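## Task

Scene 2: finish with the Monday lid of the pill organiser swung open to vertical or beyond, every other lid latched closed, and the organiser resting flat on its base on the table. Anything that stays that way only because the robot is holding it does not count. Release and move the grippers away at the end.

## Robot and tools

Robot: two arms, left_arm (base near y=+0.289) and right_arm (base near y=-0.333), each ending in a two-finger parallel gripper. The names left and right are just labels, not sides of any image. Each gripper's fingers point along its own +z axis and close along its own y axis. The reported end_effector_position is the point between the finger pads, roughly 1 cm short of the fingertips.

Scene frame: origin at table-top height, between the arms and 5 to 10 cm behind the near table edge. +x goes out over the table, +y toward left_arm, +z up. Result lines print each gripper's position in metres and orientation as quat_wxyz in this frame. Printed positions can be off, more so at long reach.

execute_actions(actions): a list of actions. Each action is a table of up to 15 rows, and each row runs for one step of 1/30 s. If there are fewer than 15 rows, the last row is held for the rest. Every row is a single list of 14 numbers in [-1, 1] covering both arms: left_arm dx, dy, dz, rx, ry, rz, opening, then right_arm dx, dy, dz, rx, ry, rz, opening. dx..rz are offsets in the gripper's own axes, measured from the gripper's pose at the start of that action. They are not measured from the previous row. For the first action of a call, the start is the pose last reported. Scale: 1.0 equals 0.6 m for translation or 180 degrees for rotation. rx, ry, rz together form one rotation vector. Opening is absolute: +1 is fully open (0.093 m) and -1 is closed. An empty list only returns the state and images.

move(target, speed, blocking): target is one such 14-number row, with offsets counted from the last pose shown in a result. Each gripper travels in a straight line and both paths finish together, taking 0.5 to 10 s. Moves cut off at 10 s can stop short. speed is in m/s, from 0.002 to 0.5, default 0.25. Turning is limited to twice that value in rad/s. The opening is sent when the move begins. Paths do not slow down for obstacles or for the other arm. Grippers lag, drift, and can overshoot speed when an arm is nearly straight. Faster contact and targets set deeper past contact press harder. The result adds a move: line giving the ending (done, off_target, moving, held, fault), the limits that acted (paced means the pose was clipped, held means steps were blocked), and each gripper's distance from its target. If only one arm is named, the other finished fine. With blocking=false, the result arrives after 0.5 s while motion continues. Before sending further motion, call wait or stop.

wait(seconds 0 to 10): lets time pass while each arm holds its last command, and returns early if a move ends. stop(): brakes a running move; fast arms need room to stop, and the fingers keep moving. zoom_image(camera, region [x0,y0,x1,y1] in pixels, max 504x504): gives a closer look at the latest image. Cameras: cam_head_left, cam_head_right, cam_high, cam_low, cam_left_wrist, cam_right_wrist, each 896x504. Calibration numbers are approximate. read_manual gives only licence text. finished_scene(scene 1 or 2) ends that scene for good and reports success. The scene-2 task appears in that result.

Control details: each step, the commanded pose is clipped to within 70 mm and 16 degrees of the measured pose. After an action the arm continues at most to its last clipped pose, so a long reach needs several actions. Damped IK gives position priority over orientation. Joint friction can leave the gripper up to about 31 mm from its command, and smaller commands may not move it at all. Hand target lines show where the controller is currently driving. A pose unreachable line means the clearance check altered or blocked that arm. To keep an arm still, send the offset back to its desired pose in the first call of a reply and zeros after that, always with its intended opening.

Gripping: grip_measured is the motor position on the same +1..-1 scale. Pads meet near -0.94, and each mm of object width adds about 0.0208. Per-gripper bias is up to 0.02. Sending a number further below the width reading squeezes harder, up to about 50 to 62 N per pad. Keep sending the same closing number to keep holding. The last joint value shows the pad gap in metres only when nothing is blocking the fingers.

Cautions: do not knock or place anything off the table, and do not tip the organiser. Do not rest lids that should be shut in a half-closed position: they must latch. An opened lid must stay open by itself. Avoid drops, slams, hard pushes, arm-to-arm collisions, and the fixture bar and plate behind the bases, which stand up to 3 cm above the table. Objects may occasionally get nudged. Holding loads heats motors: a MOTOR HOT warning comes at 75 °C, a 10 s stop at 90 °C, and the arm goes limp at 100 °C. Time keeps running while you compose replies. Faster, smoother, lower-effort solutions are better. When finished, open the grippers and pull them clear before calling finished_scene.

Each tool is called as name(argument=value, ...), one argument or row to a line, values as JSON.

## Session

execute_actions(
  actions=[],
)

Scene clock: 0.00 s.
left_arm: end_effector_position=(+0.4111, +0.3721, +0.3336) grip_measured=+1.000 end_effector_quat_wxyz=(+0.506, +0.670, +0.513, +0.178) | right_arm: end_effector_position=(+0.1291, -0.0215, +0.2058) grip_measured=+0.999 end_effector_quat_wxyz=(-0.061, +0.995, +0.052, +0.056)
Joint positions: left_arm=[ 0.623  1.728  1.842 -0.969  0.953  1.967  0.093] | right_arm=[ 1.332  1.772  1.82  -1.503  0.09  -1.996  0.093]
Joint velocities: left_arm=[-0.007 -0.012 -0.002 -0.022  0.007 -0.022  0.   ] | right_arm=[-0.002 -0.002 -0.002  0.066 -0.051 -0.007  0.   ]
Motor temperatures (°C, as the motors report them): left_arm=[22 27 31 29 24 24] | right_arm=[24 33 31 26 23 22]
Hand target (left_arm): +0.411, +0.372, +0.334; +0.506, +0.670, +0.513, +0.178
Hand target (right_arm): +0.129, -0.022, +0.206; -0.061, +0.995, +0.052, +0.056
camera_calibration (this result's frames):
cam_left_wrist: T_world_to_cam=[[-0.514474, -0.0384025, -0.856646, 0.506948], [0.0369012, 0.99708, -0.0668597, -0.325413], [0.856712, -0.0660088, -0.511554, -0.0783045], [0, 0, 0, 1]] pos_world=[0.339904, 0.338762, 0.372461]
cam_right_wrist: T_world_to_cam=[[-0.110576, 0.988457, 0.10356, 0.0168008], [0.844641, 0.0385471, 0.533944, -0.176152], [0.523789, 0.146513, -0.839154, 0.184384], [0, 0, 0, 1]] pos_world=[0.0540652, -0.0368312, 0.247042]

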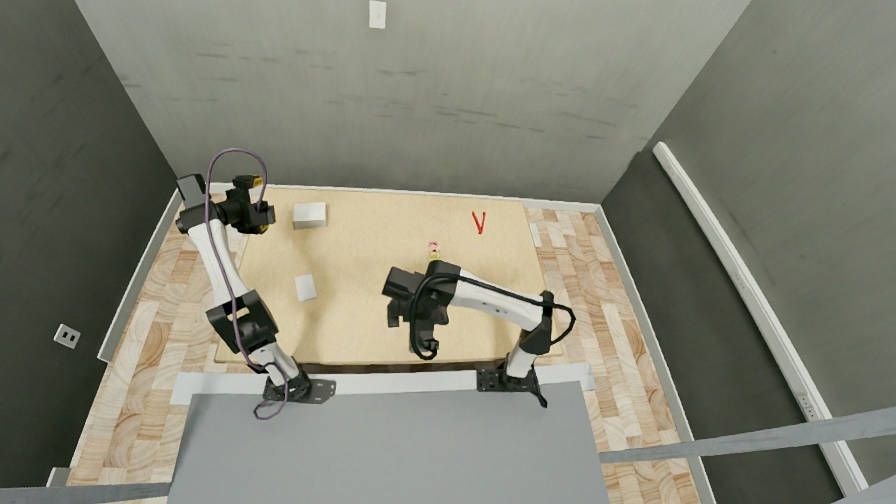

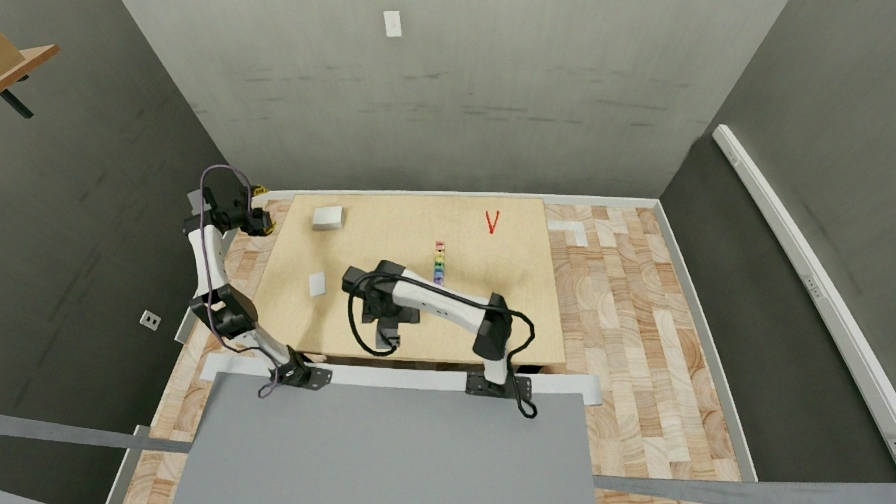

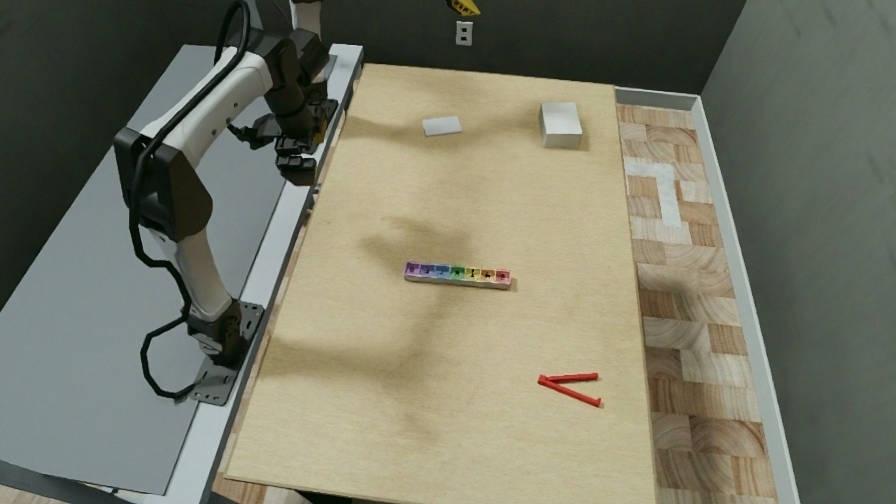

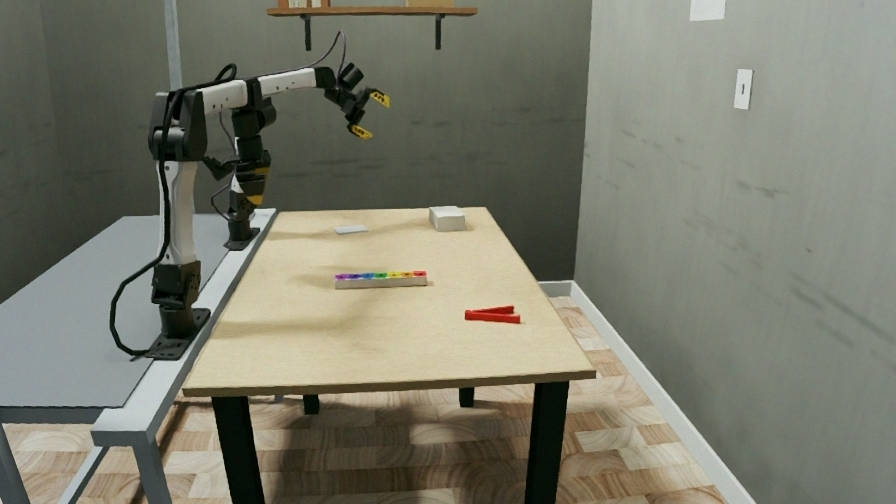

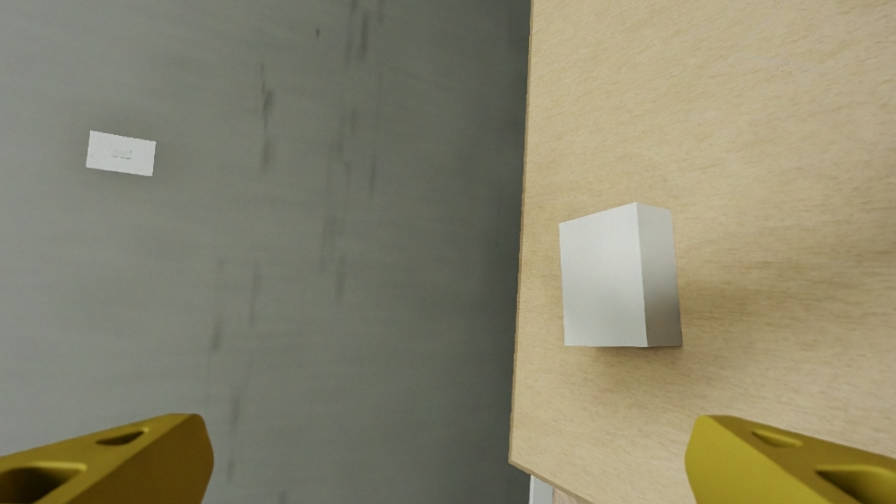

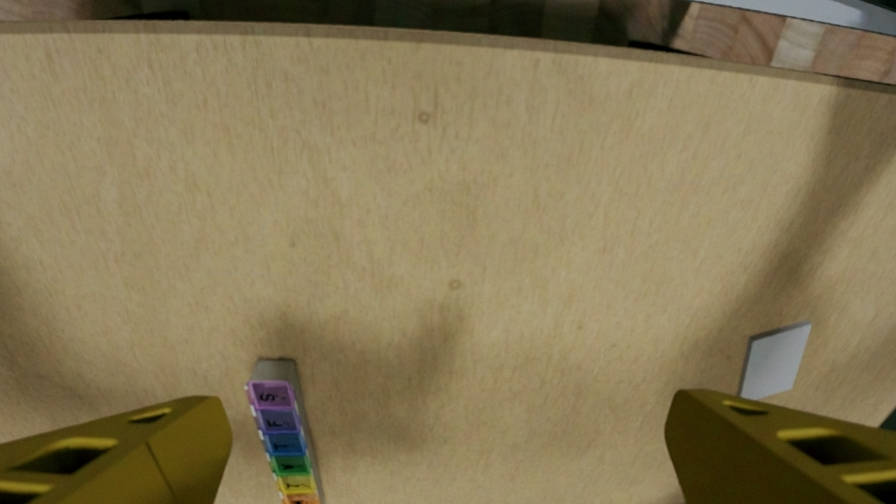

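zoom_image(
  camera="cam_high",
  region=[390, 245, 530, 305],
)

zoom_image(
  camera="cam_right_wrist",
  region=[200, 340, 380, 504],
)

zoom_image(
  camera="cam_low",
  region=[320, 255, 450, 305],
)

zoom_image(
  camera="cam_head_right",
  region=[400, 225, 480, 305],
)

Region (390, 245, 530, 305) of cam_high's 896x504 image, scaled by 3.600, with more detail than that image has; it fills the top 216 rows of this view, and the rest is white.

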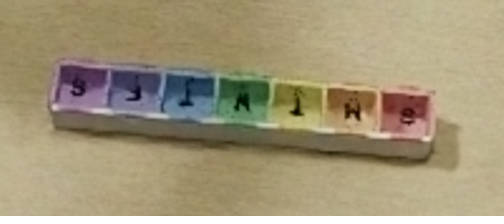

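Region (200, 340, 380, 504) of cam_right_wrist's 896x504 image, scaled by 2.800, with more detail than that image has; it fills the top 459 rows of this view, and the rest is white.

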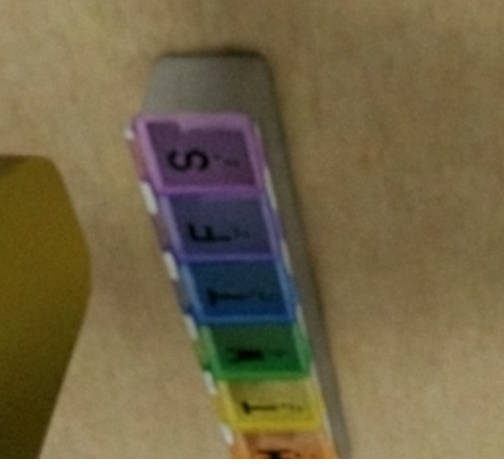

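Region (320, 255, 450, 305) of cam_low's 896x504 image, scaled by 3.877, with more detail than that image has; it fills the top 194 rows of this view, and the rest is white.

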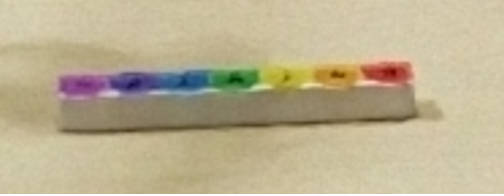

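Region (400, 225, 480, 305) of cam_head_right's 896x504 image, scaled by 6.300, with more detail than that image has.

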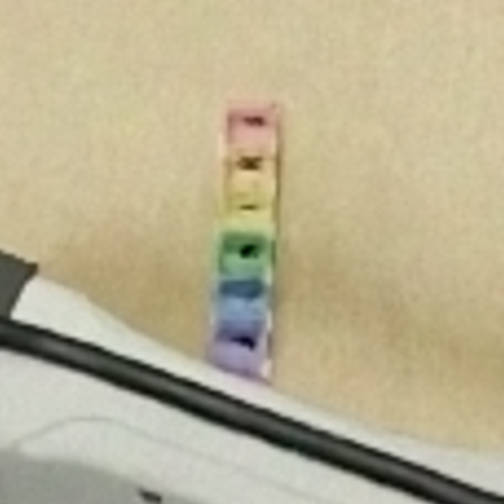

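move(
  target=[-0.354, -0.331, 0.168, -0.0657, 0.195, -0.493, 0.25, 0.345, 0.297, 0.101, 0, 0, 0.528, 0.25],
  speed=0.5,
)

Scene clock: 103.83 s.
left_arm: end_effector_position=(+0.3011, +0.1330, +0.1829) grip_measured=+0.252 end_effector_quat_wxyz=(+0.383, +0.000, +0.924, -0.013) | right_arm: end_effector_position=(+0.3543, -0.1830, +0.1487) grip_measured=+0.252 end_effector_quat_wxyz=(-0.070, +0.713, -0.698, +0.007)
Joint positions: left_arm=[-0.554  1.273  1.058 -0.689 -0.384 -0.516  0.057] | right_arm=[ 0.506  1.871  1.759 -1.329  0.013 -1.163  0.057]
Joint velocities: left_arm=[-0.002 -0.002 -0.007  0.051  0.051  0.007 -0.001] | right_arm=[ 0.002  0.017 -0.017 -0.037 -0.022  0.007  0.   ]
Motor temperatures (°C, as the motors report them): left_arm=[22 40 37 32 25 24] | right_arm=[24 41 35 26 23 22]
Hand target (left_arm): +0.302, +0.131, +0.180; +0.376, -0.000, +0.927, -0.006
Hand target (right_arm): +0.360, -0.176, +0.151; -0.082, +0.711, -0.698, +0.002
Off the commanded pose (left_arm): 0.005 m, 2 deg.
Off the commanded pose (right_arm): 0.015 m, 2 deg.
move: off_target (right_arm); limits=paced
camera_calibration (this result's frames):
cam_left_wrist: T_world_to_cam=[[-0.0123934, -0.999379, 0.032988, 0.126042], [-0.944863, 0.000908221, -0.327464, 0.382822], [0.32723, -0.0352276, -0.944288, 0.157523], [0, 0, 0, 1]] pos_world=[0.31173, 0.131165, 0.26995]
cam_right_wrist: T_world_to_cam=[[0.995138, 0.0189177, 0.096653, -0.360958], [-0.0162787, -0.936285, 0.350863, -0.1758], [0.0971324, -0.35073, -0.931426, 0.116073], [0, 0, 0, 1]] pos_world=[0.345067, -0.117061, 0.204682]

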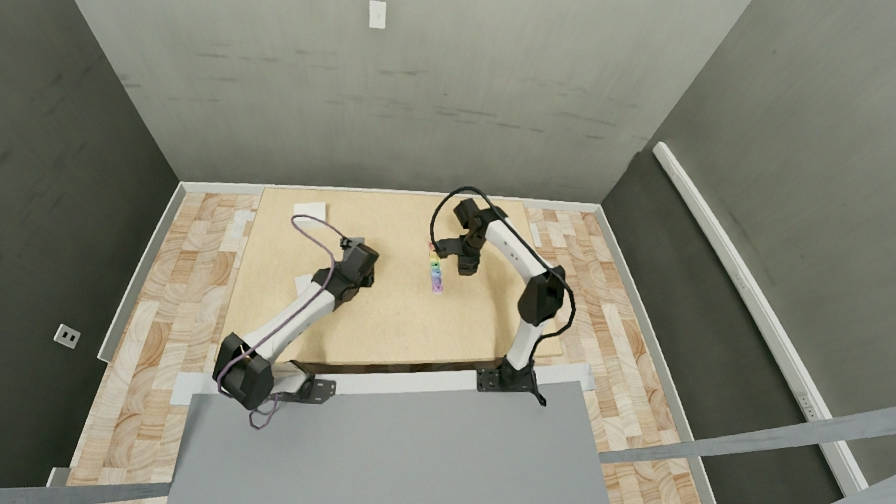

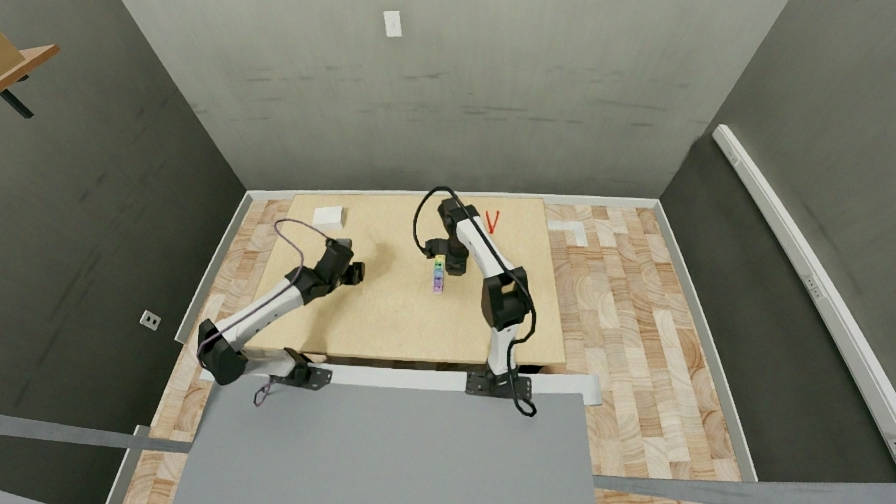

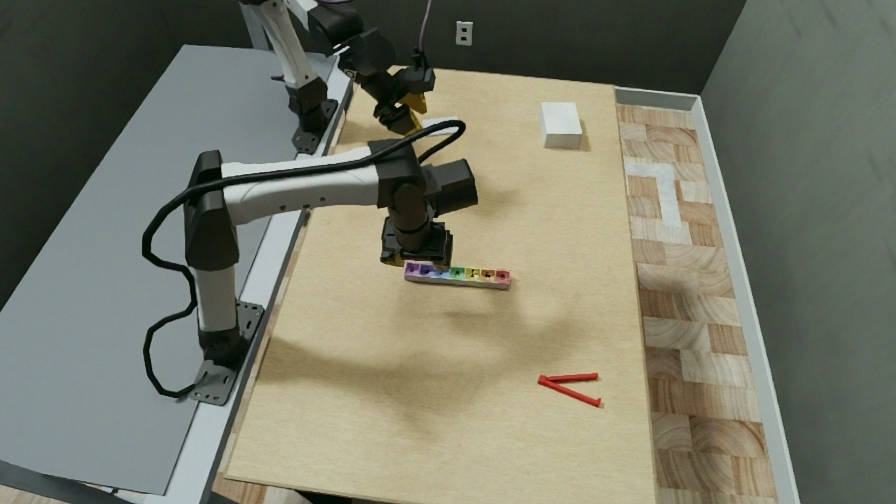

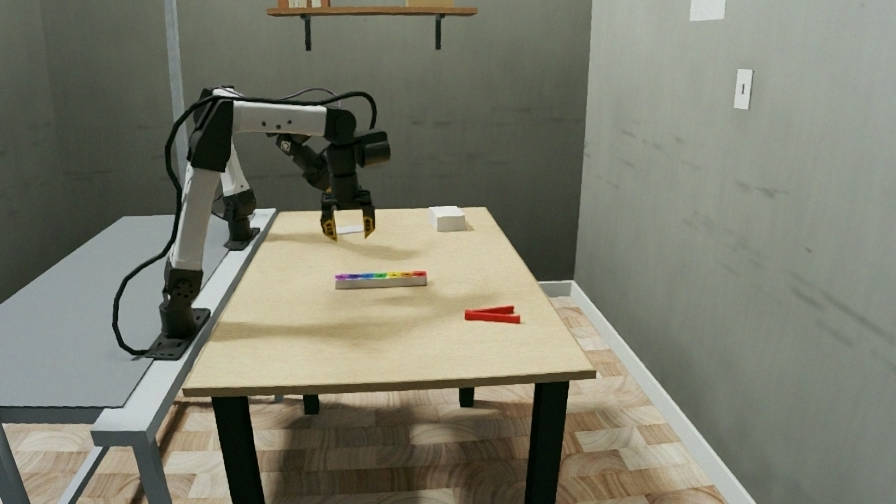

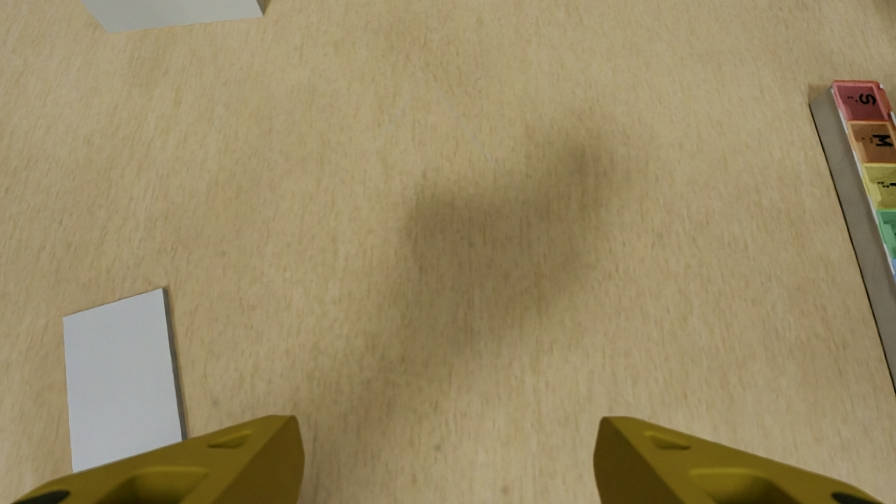

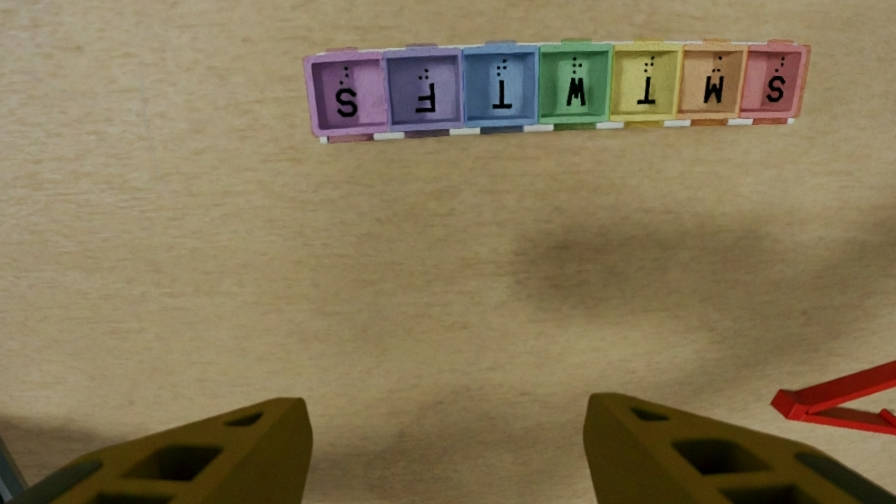

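zoom_image(
  camera="cam_right_wrist",
  region=[600, 25, 830, 145],
)

zoom_image(
  camera="cam_right_wrist",
  region=[290, 30, 520, 150],
)

zoom_image(
  camera="cam_left_wrist",
  region=[776, 60, 896, 300],
)

Region (600, 25, 830, 145) of cam_right_wrist's 896x504 image, scaled by 2.191, with more detail than that image has; it fills the top 263 rows of this view, and the rest is white.

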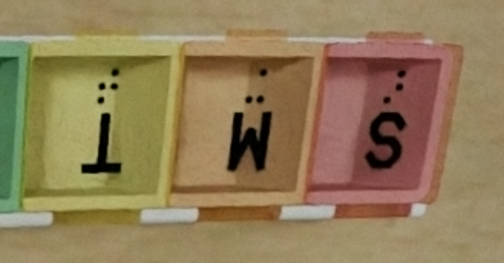

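Region (290, 30, 520, 150) of cam_right_wrist's 896x504 image, scaled by 2.191, with more detail than that image has; it fills the top 263 rows of this view, and the rest is white.

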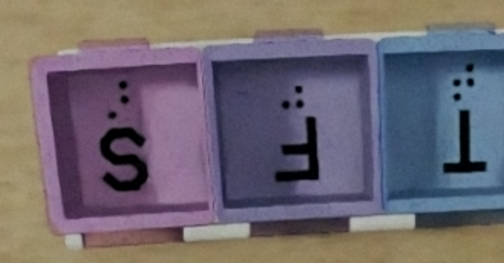

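Region (776, 60, 896, 300) of cam_left_wrist's 896x504 image, scaled by 2.100, with more detail than that image has.

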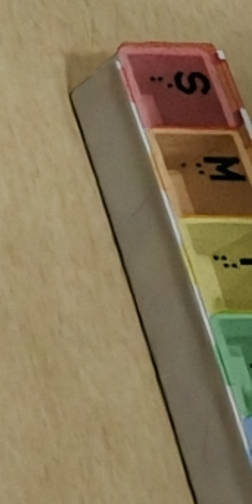

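move(
  target=[0.1308, -0.4502, 0.163, -0.0097, 0, 0.0011, 0.25, -0.1041, -0.1785, 0.17, 0.0781, -0.0396, 0.4801, 0.25],
  speed=0.45,
)

Scene clock: 144.43 s.
left_arm: end_effector_position=(+0.3148, -0.1414, +0.0704) grip_measured=+0.252 end_effector_quat_wxyz=(+0.381, -0.003, +0.924, -0.008) | right_arm: end_effector_position=(+0.4669, -0.1202, +0.0614) grip_measured=+0.252 end_effector_quat_wxyz=(+0.165, -0.027, +0.986, +0.005)
Joint positions: left_arm=[-1.037  2.27   1.874 -0.759 -0.643 -0.999  0.057] | right_arm=[ 0.574  2.248  1.926 -0.953  0.187  0.411  0.057]
Joint velocities: left_arm=[ 0.002 -0.007 -0.002 -0.007 -0.007 -0.037 -0.   ] | right_arm=[-0.007  0.002  0.002  0.037  0.007  0.037  0.   ]
Motor temperatures (°C, as the motors report them): left_arm=[22 34 41 32 24 24] | right_arm=[24 42 39 26 23 22]
Hand target (left_arm): +0.316, -0.140, +0.065; +0.379, -0.005, +0.925, +0.001
Hand target (right_arm): +0.469, -0.111, +0.063; +0.173, -0.030, +0.985, +0.005
Off the commanded pose (left_arm): 0.006 m, 1 deg.
Off the commanded pose (right_arm): 0.011 m, 1 deg.
move: off_target (right_arm)
camera_calibration (this result's frames):
cam_left_wrist: T_world_to_cam=[[-0.00251632, -0.999637, 0.0268156, -0.146997], [-0.946289, -0.00628951, -0.32326, 0.358228], [0.323311, -0.0261887, -0.94593, 0.0397681], [0, 0, 0, 1]] pos_world=[0.32576, -0.143649, 0.15736]
cam_right_wrist: T_world_to_cam=[[0.0600468, -0.998115, -0.0126555, -0.1447], [-0.991393, -0.0611104, 0.115779, 0.490345], [-0.116334, 0.00559446, -0.993194, 0.192156], [0, 0, 0, 1]] pos_world=[0.517167, -0.115537, 0.132245]

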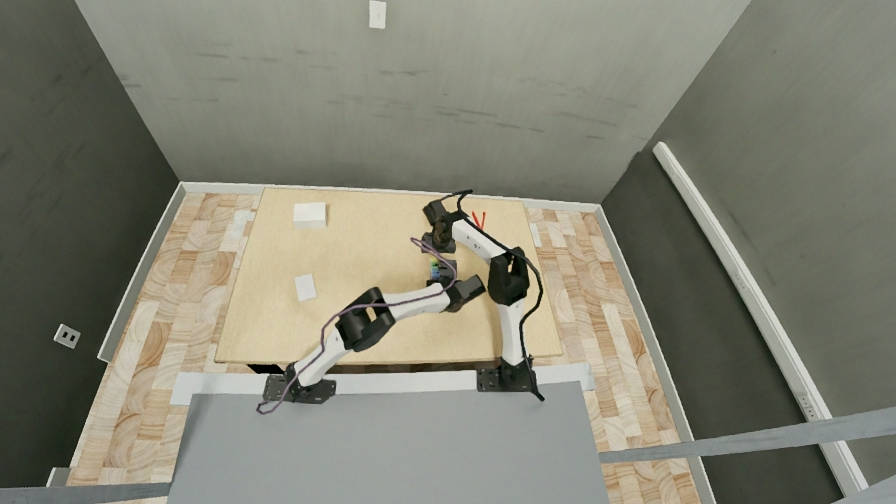

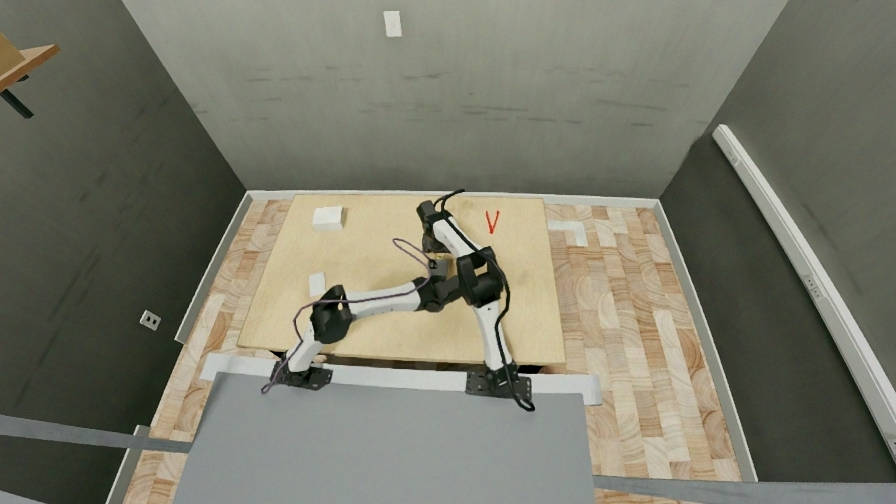

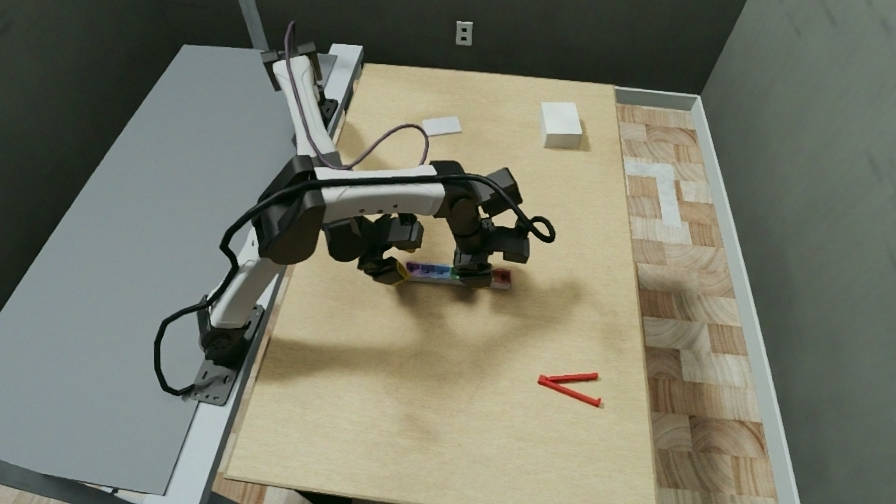

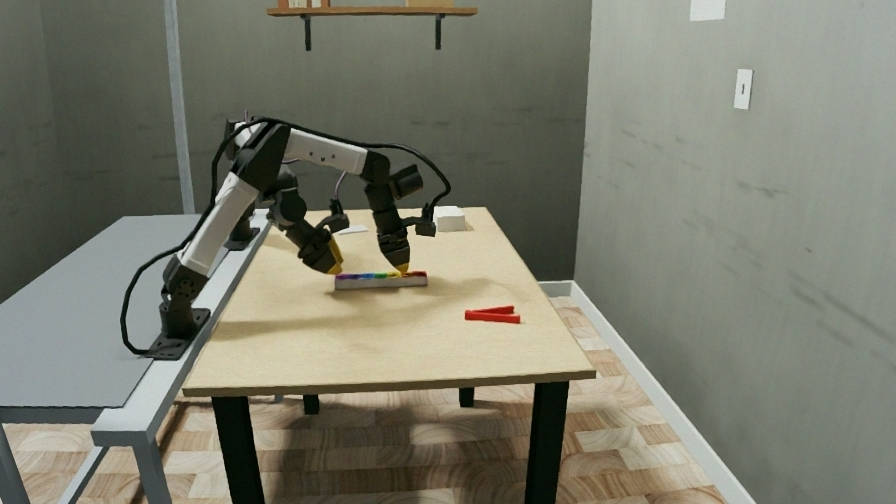

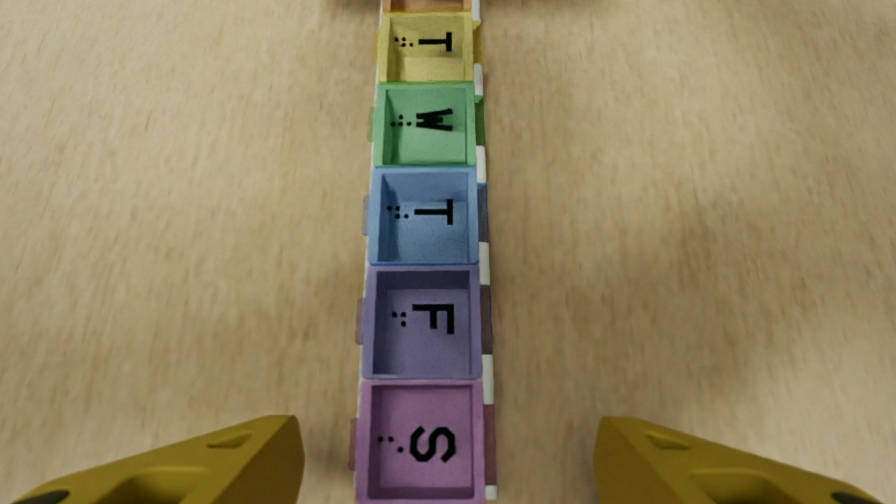

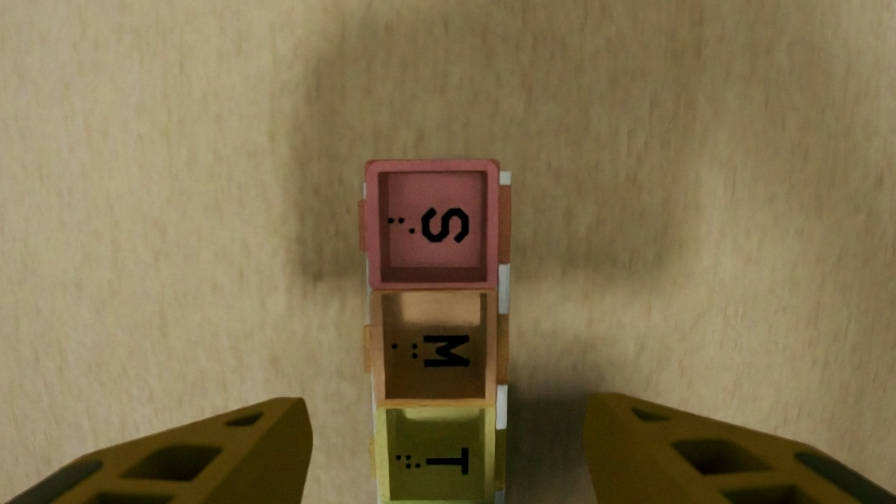

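move(
  target=[0.0403, 0.0133, 0.0573, 0, 0, 0, 0.25, -0.0083, 0.005, 0.0617, 0, 0, 0, 0.25],
  speed=0.07,
)

Scene clock: 170.67 s.
left_arm: end_effector_position=(+0.3174, -0.1452, +0.0500) grip_measured=+0.252 end_effector_quat_wxyz=(+0.391, -0.006, +0.920, -0.029) | right_arm: end_effector_position=(+0.4758, -0.1205, +0.0271) grip_measured=+0.252 end_effector_quat_wxyz=(+0.155, -0.026, +0.988, -0.002)
Joint positions: left_arm=[-1.037  2.27   1.772 -0.605 -0.643 -0.988  0.057] | right_arm=[ 0.562  2.326  1.926 -0.898  0.188  0.404  0.057]
Joint velocities: left_arm=[ 0.002 -0.022 -0.012 -0.051 -0.037  0.037 -0.001] | right_arm=[-0.002  0.007 -0.007  0.007 -0.051 -0.051  0.001]
Motor temperatures (°C, as the motors report them): left_arm=[22 45 42 31 25 24] | right_arm=[24 49 40 26 23 22]
Hand target (left_arm): +0.322, -0.134, +0.029; +0.381, -0.003, +0.925, -0.008
Hand target (right_arm): +0.483, -0.117, +0.028; +0.165, -0.027, +0.986, +0.005
Off the commanded pose (left_arm): 0.024 m, 3 deg.
Off the commanded pose (right_arm): 0.009 m, 1 deg.
move: off_target (left_arm)
camera_calibration (this result's frames):
cam_left_wrist: T_world_to_cam=[[-0.0138121, -0.997675, 0.0667361, -0.148419], [-0.938805, -0.0100339, -0.344303, 0.352265], [0.344172, -0.0674078, -0.936484, 0.00643013], [0, 0, 0, 1]] pos_world=[0.326445, -0.144106, 0.137212]
cam_right_wrist: T_world_to_cam=[[0.0551575, -0.998478, -0.000249213, -0.14398], [-0.989158, -0.0546767, 0.136295, 0.502323], [-0.136101, -0.00727119, -0.990668, 0.166889], [0, 0, 0, 1]] pos_world=[0.527532, -0.115081, 0.0968319]

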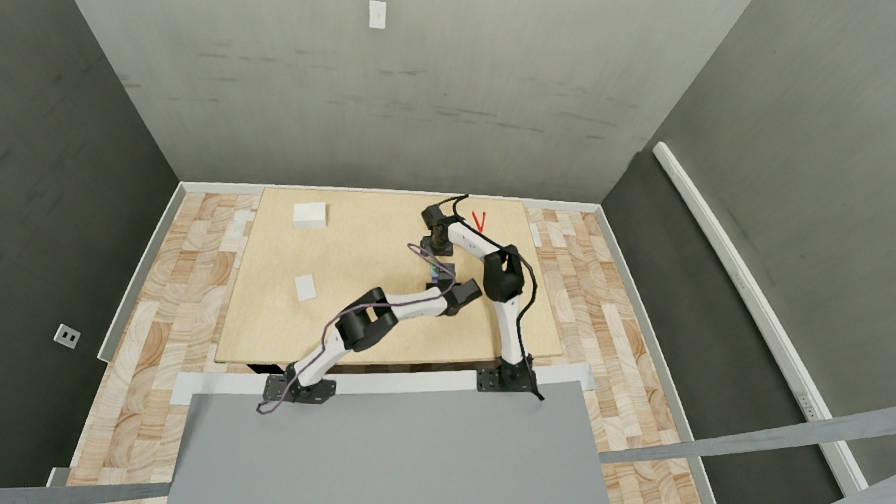

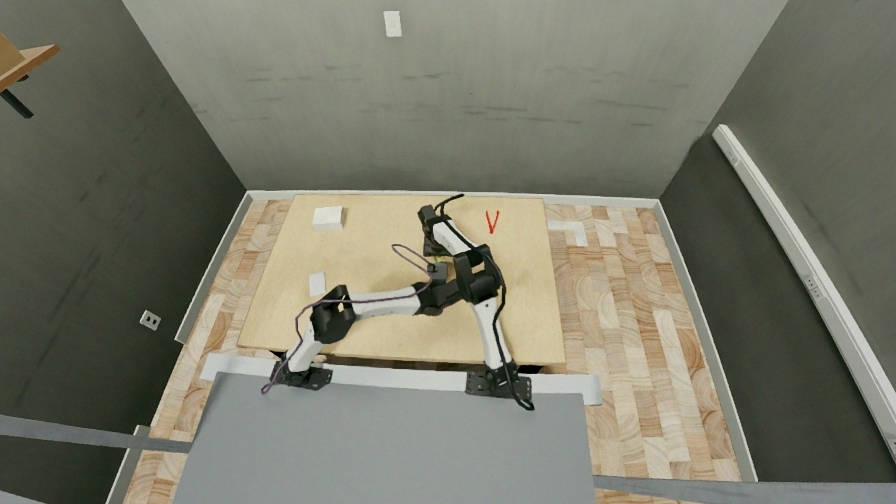

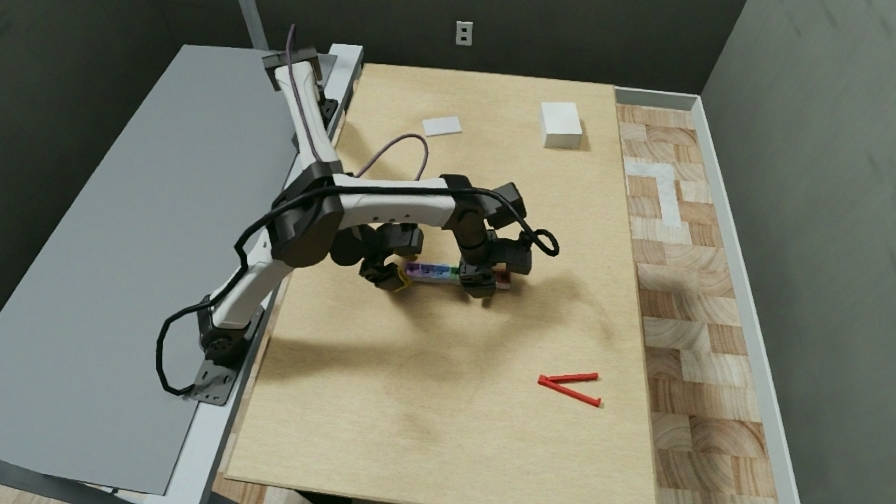

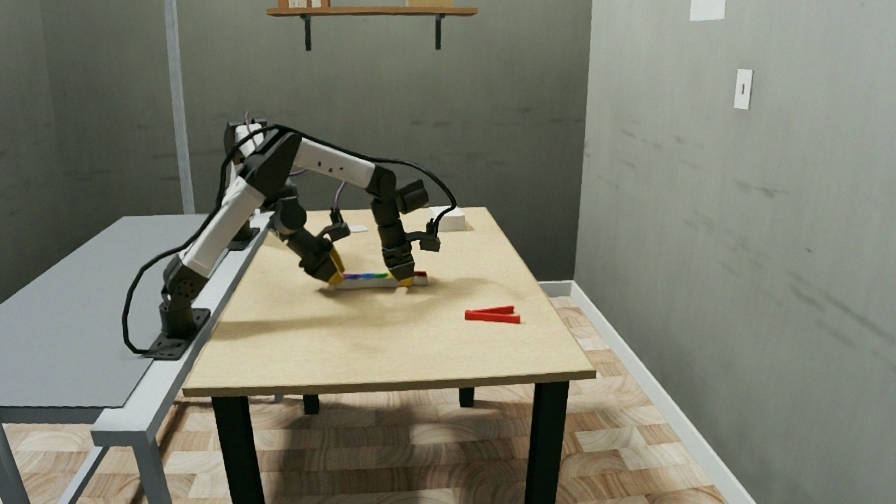

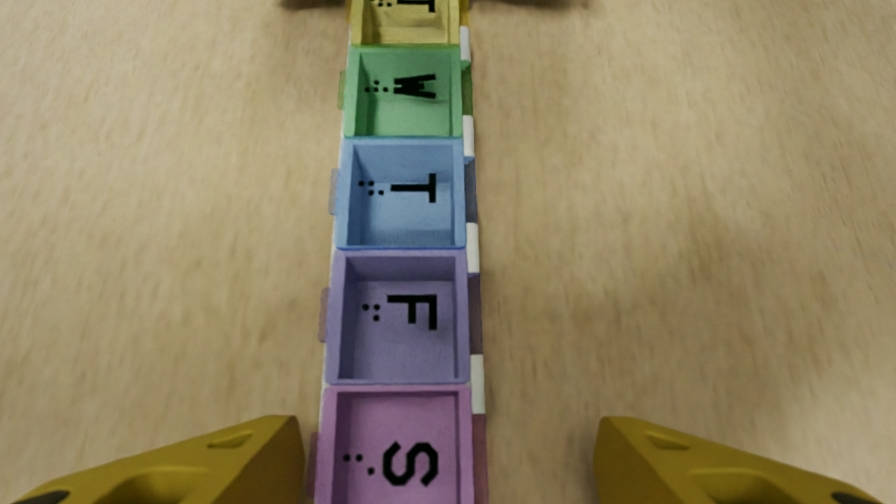

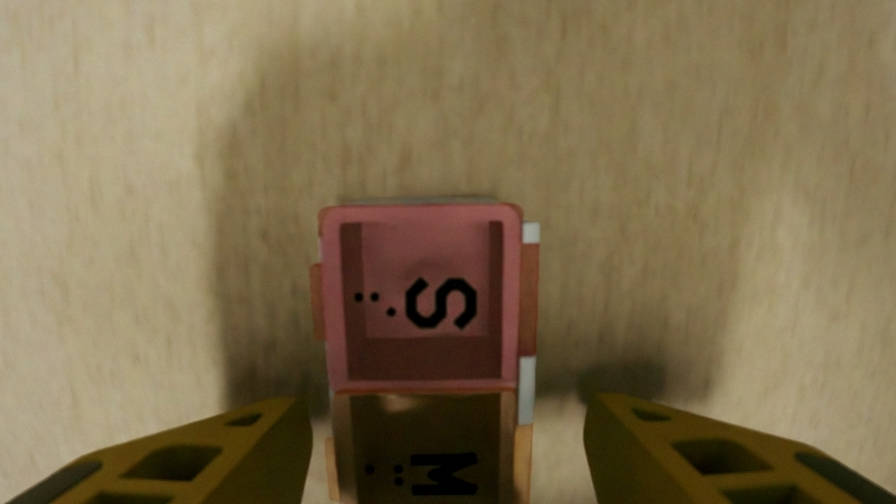

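move(
  target=[0.0346, 0.0374, 0.052, -0.021, 0.0127, 0.0123, 0.5, 0, 0, 0, 0, 0, 0, 0.25],
  speed=0.06,
)

Scene clock: 198.27 s.
left_arm: end_effector_position=(+0.3224, -0.1357, +0.0296) grip_measured=+0.498 end_effector_quat_wxyz=(+0.382, -0.004, +0.924, -0.009) | right_arm: end_effector_position=(+0.4760, -0.1204, +0.0271) grip_measured=+0.252 end_effector_quat_wxyz=(+0.156, -0.026, +0.987, -0.002)
Joint positions: left_arm=[-1.021  2.3    1.754 -0.595 -0.638 -0.981  0.069] | right_arm=[ 0.562  2.326  1.926 -0.898  0.188  0.404  0.057]
Joint velocities: left_arm=[-0.007 -0.002  0.012 -0.066  0.037  0.007 -0.   ] | right_arm=[-0.002  0.002 -0.012  0.066 -0.022 -0.007 -0.   ]
Motor temperatures (°C, as the motors report them): left_arm=[22 50 39 31 25 24] | right_arm=[24 54 41 27 23 22]
Hand target (left_arm): +0.326, -0.125, +0.012; +0.373, -0.001, +0.928, +0.009
Hand target (right_arm): +0.476, -0.120, +0.027; +0.155, -0.026, +0.988, -0.002
Off the commanded pose (left_arm): 0.021 m, 2 deg.
Off the commanded pose (right_arm): 0.000 m, 0 deg.
move: off_target (left_arm)
camera_calibration (this result's frames):
cam_left_wrist: T_world_to_cam=[[-0.00240186, -0.999584, 0.0287386, -0.14027], [-0.945394, -0.0070968, -0.325853, 0.352011], [0.325922, -0.0279519, -0.944983, -0.0022694], [0, 0, 0, 1]] pos_world=[0.333192, -0.137777, 0.116591]
cam_right_wrist: T_world_to_cam=[[0.0554826, -0.99846, -0.000452871, -0.144055], [-0.989232, -0.0550314, 0.135615, 0.502486], [-0.135431, -0.00707628, -0.990762, 0.166668], [0, 0, 0, 1]] pos_world=[0.527639, -0.115001, 0.0969188]

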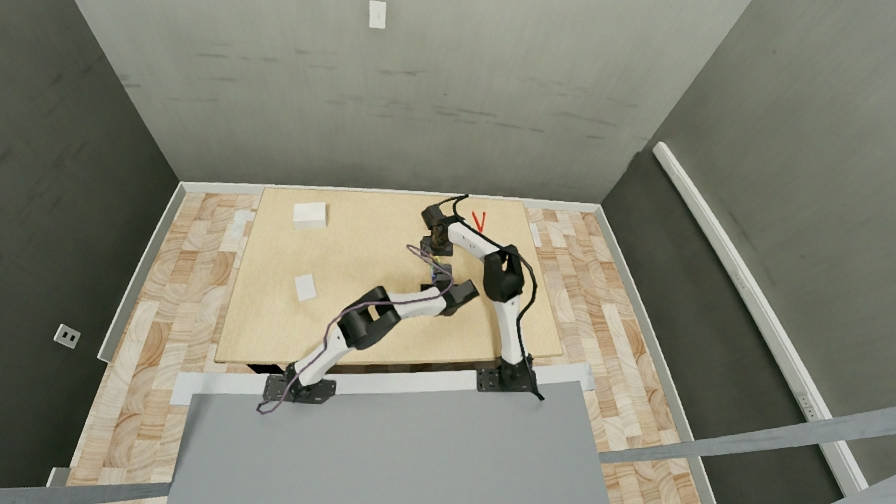

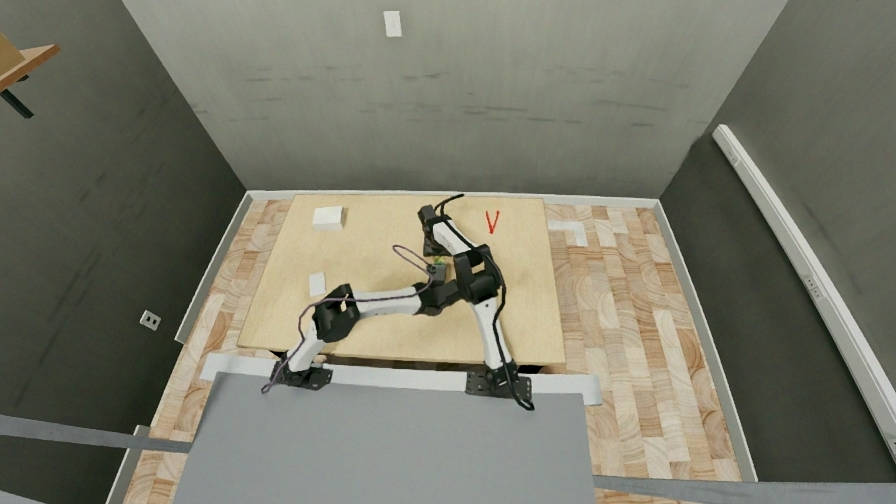

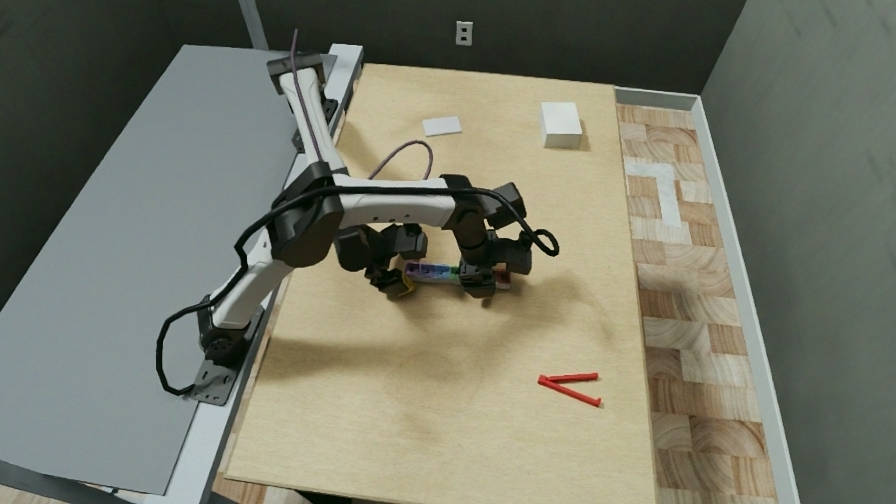

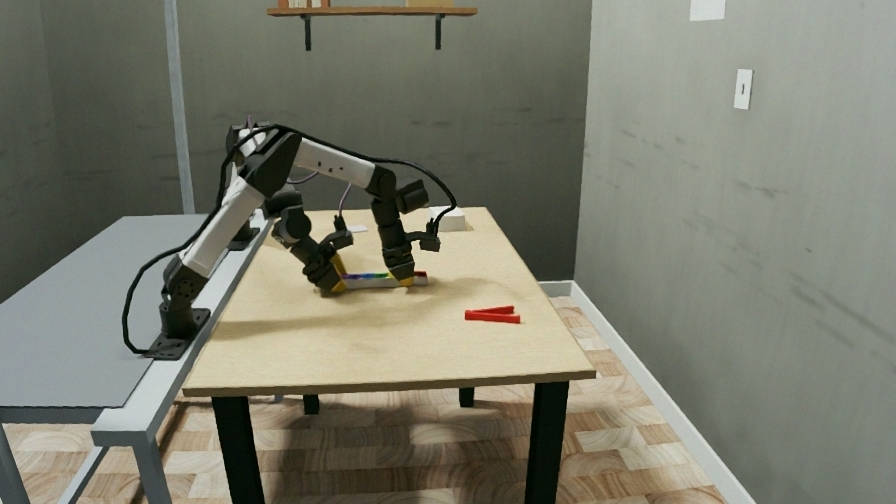

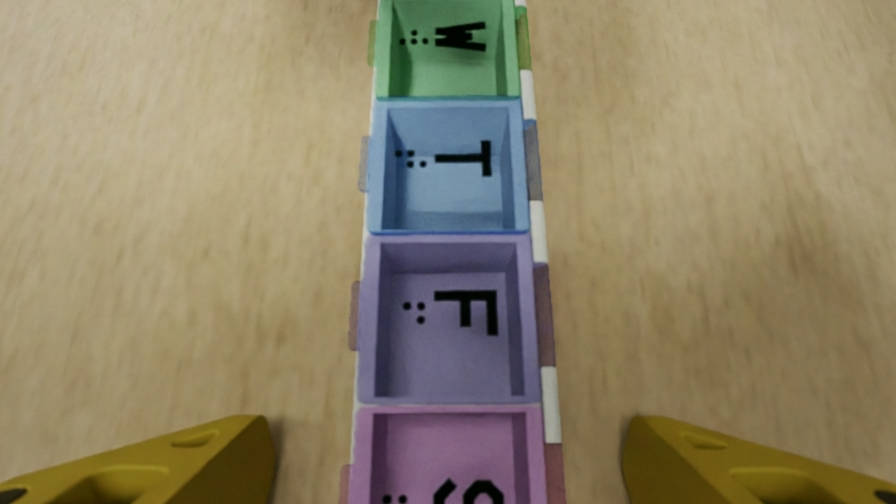

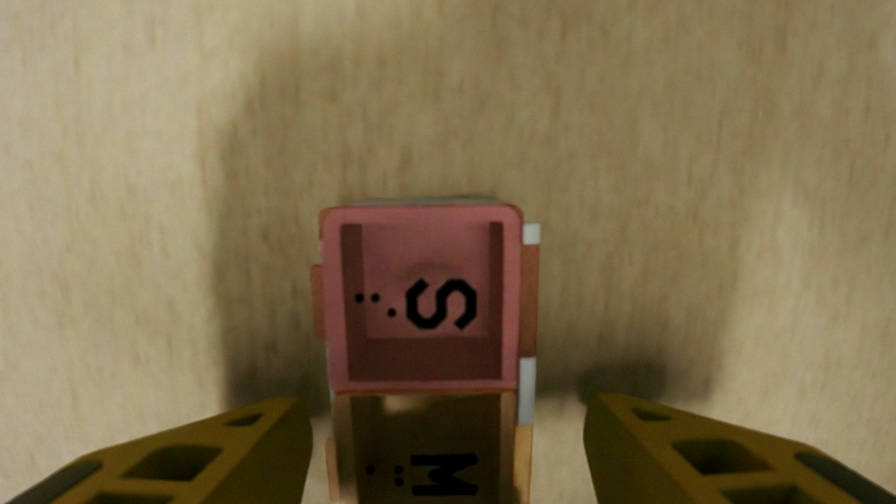

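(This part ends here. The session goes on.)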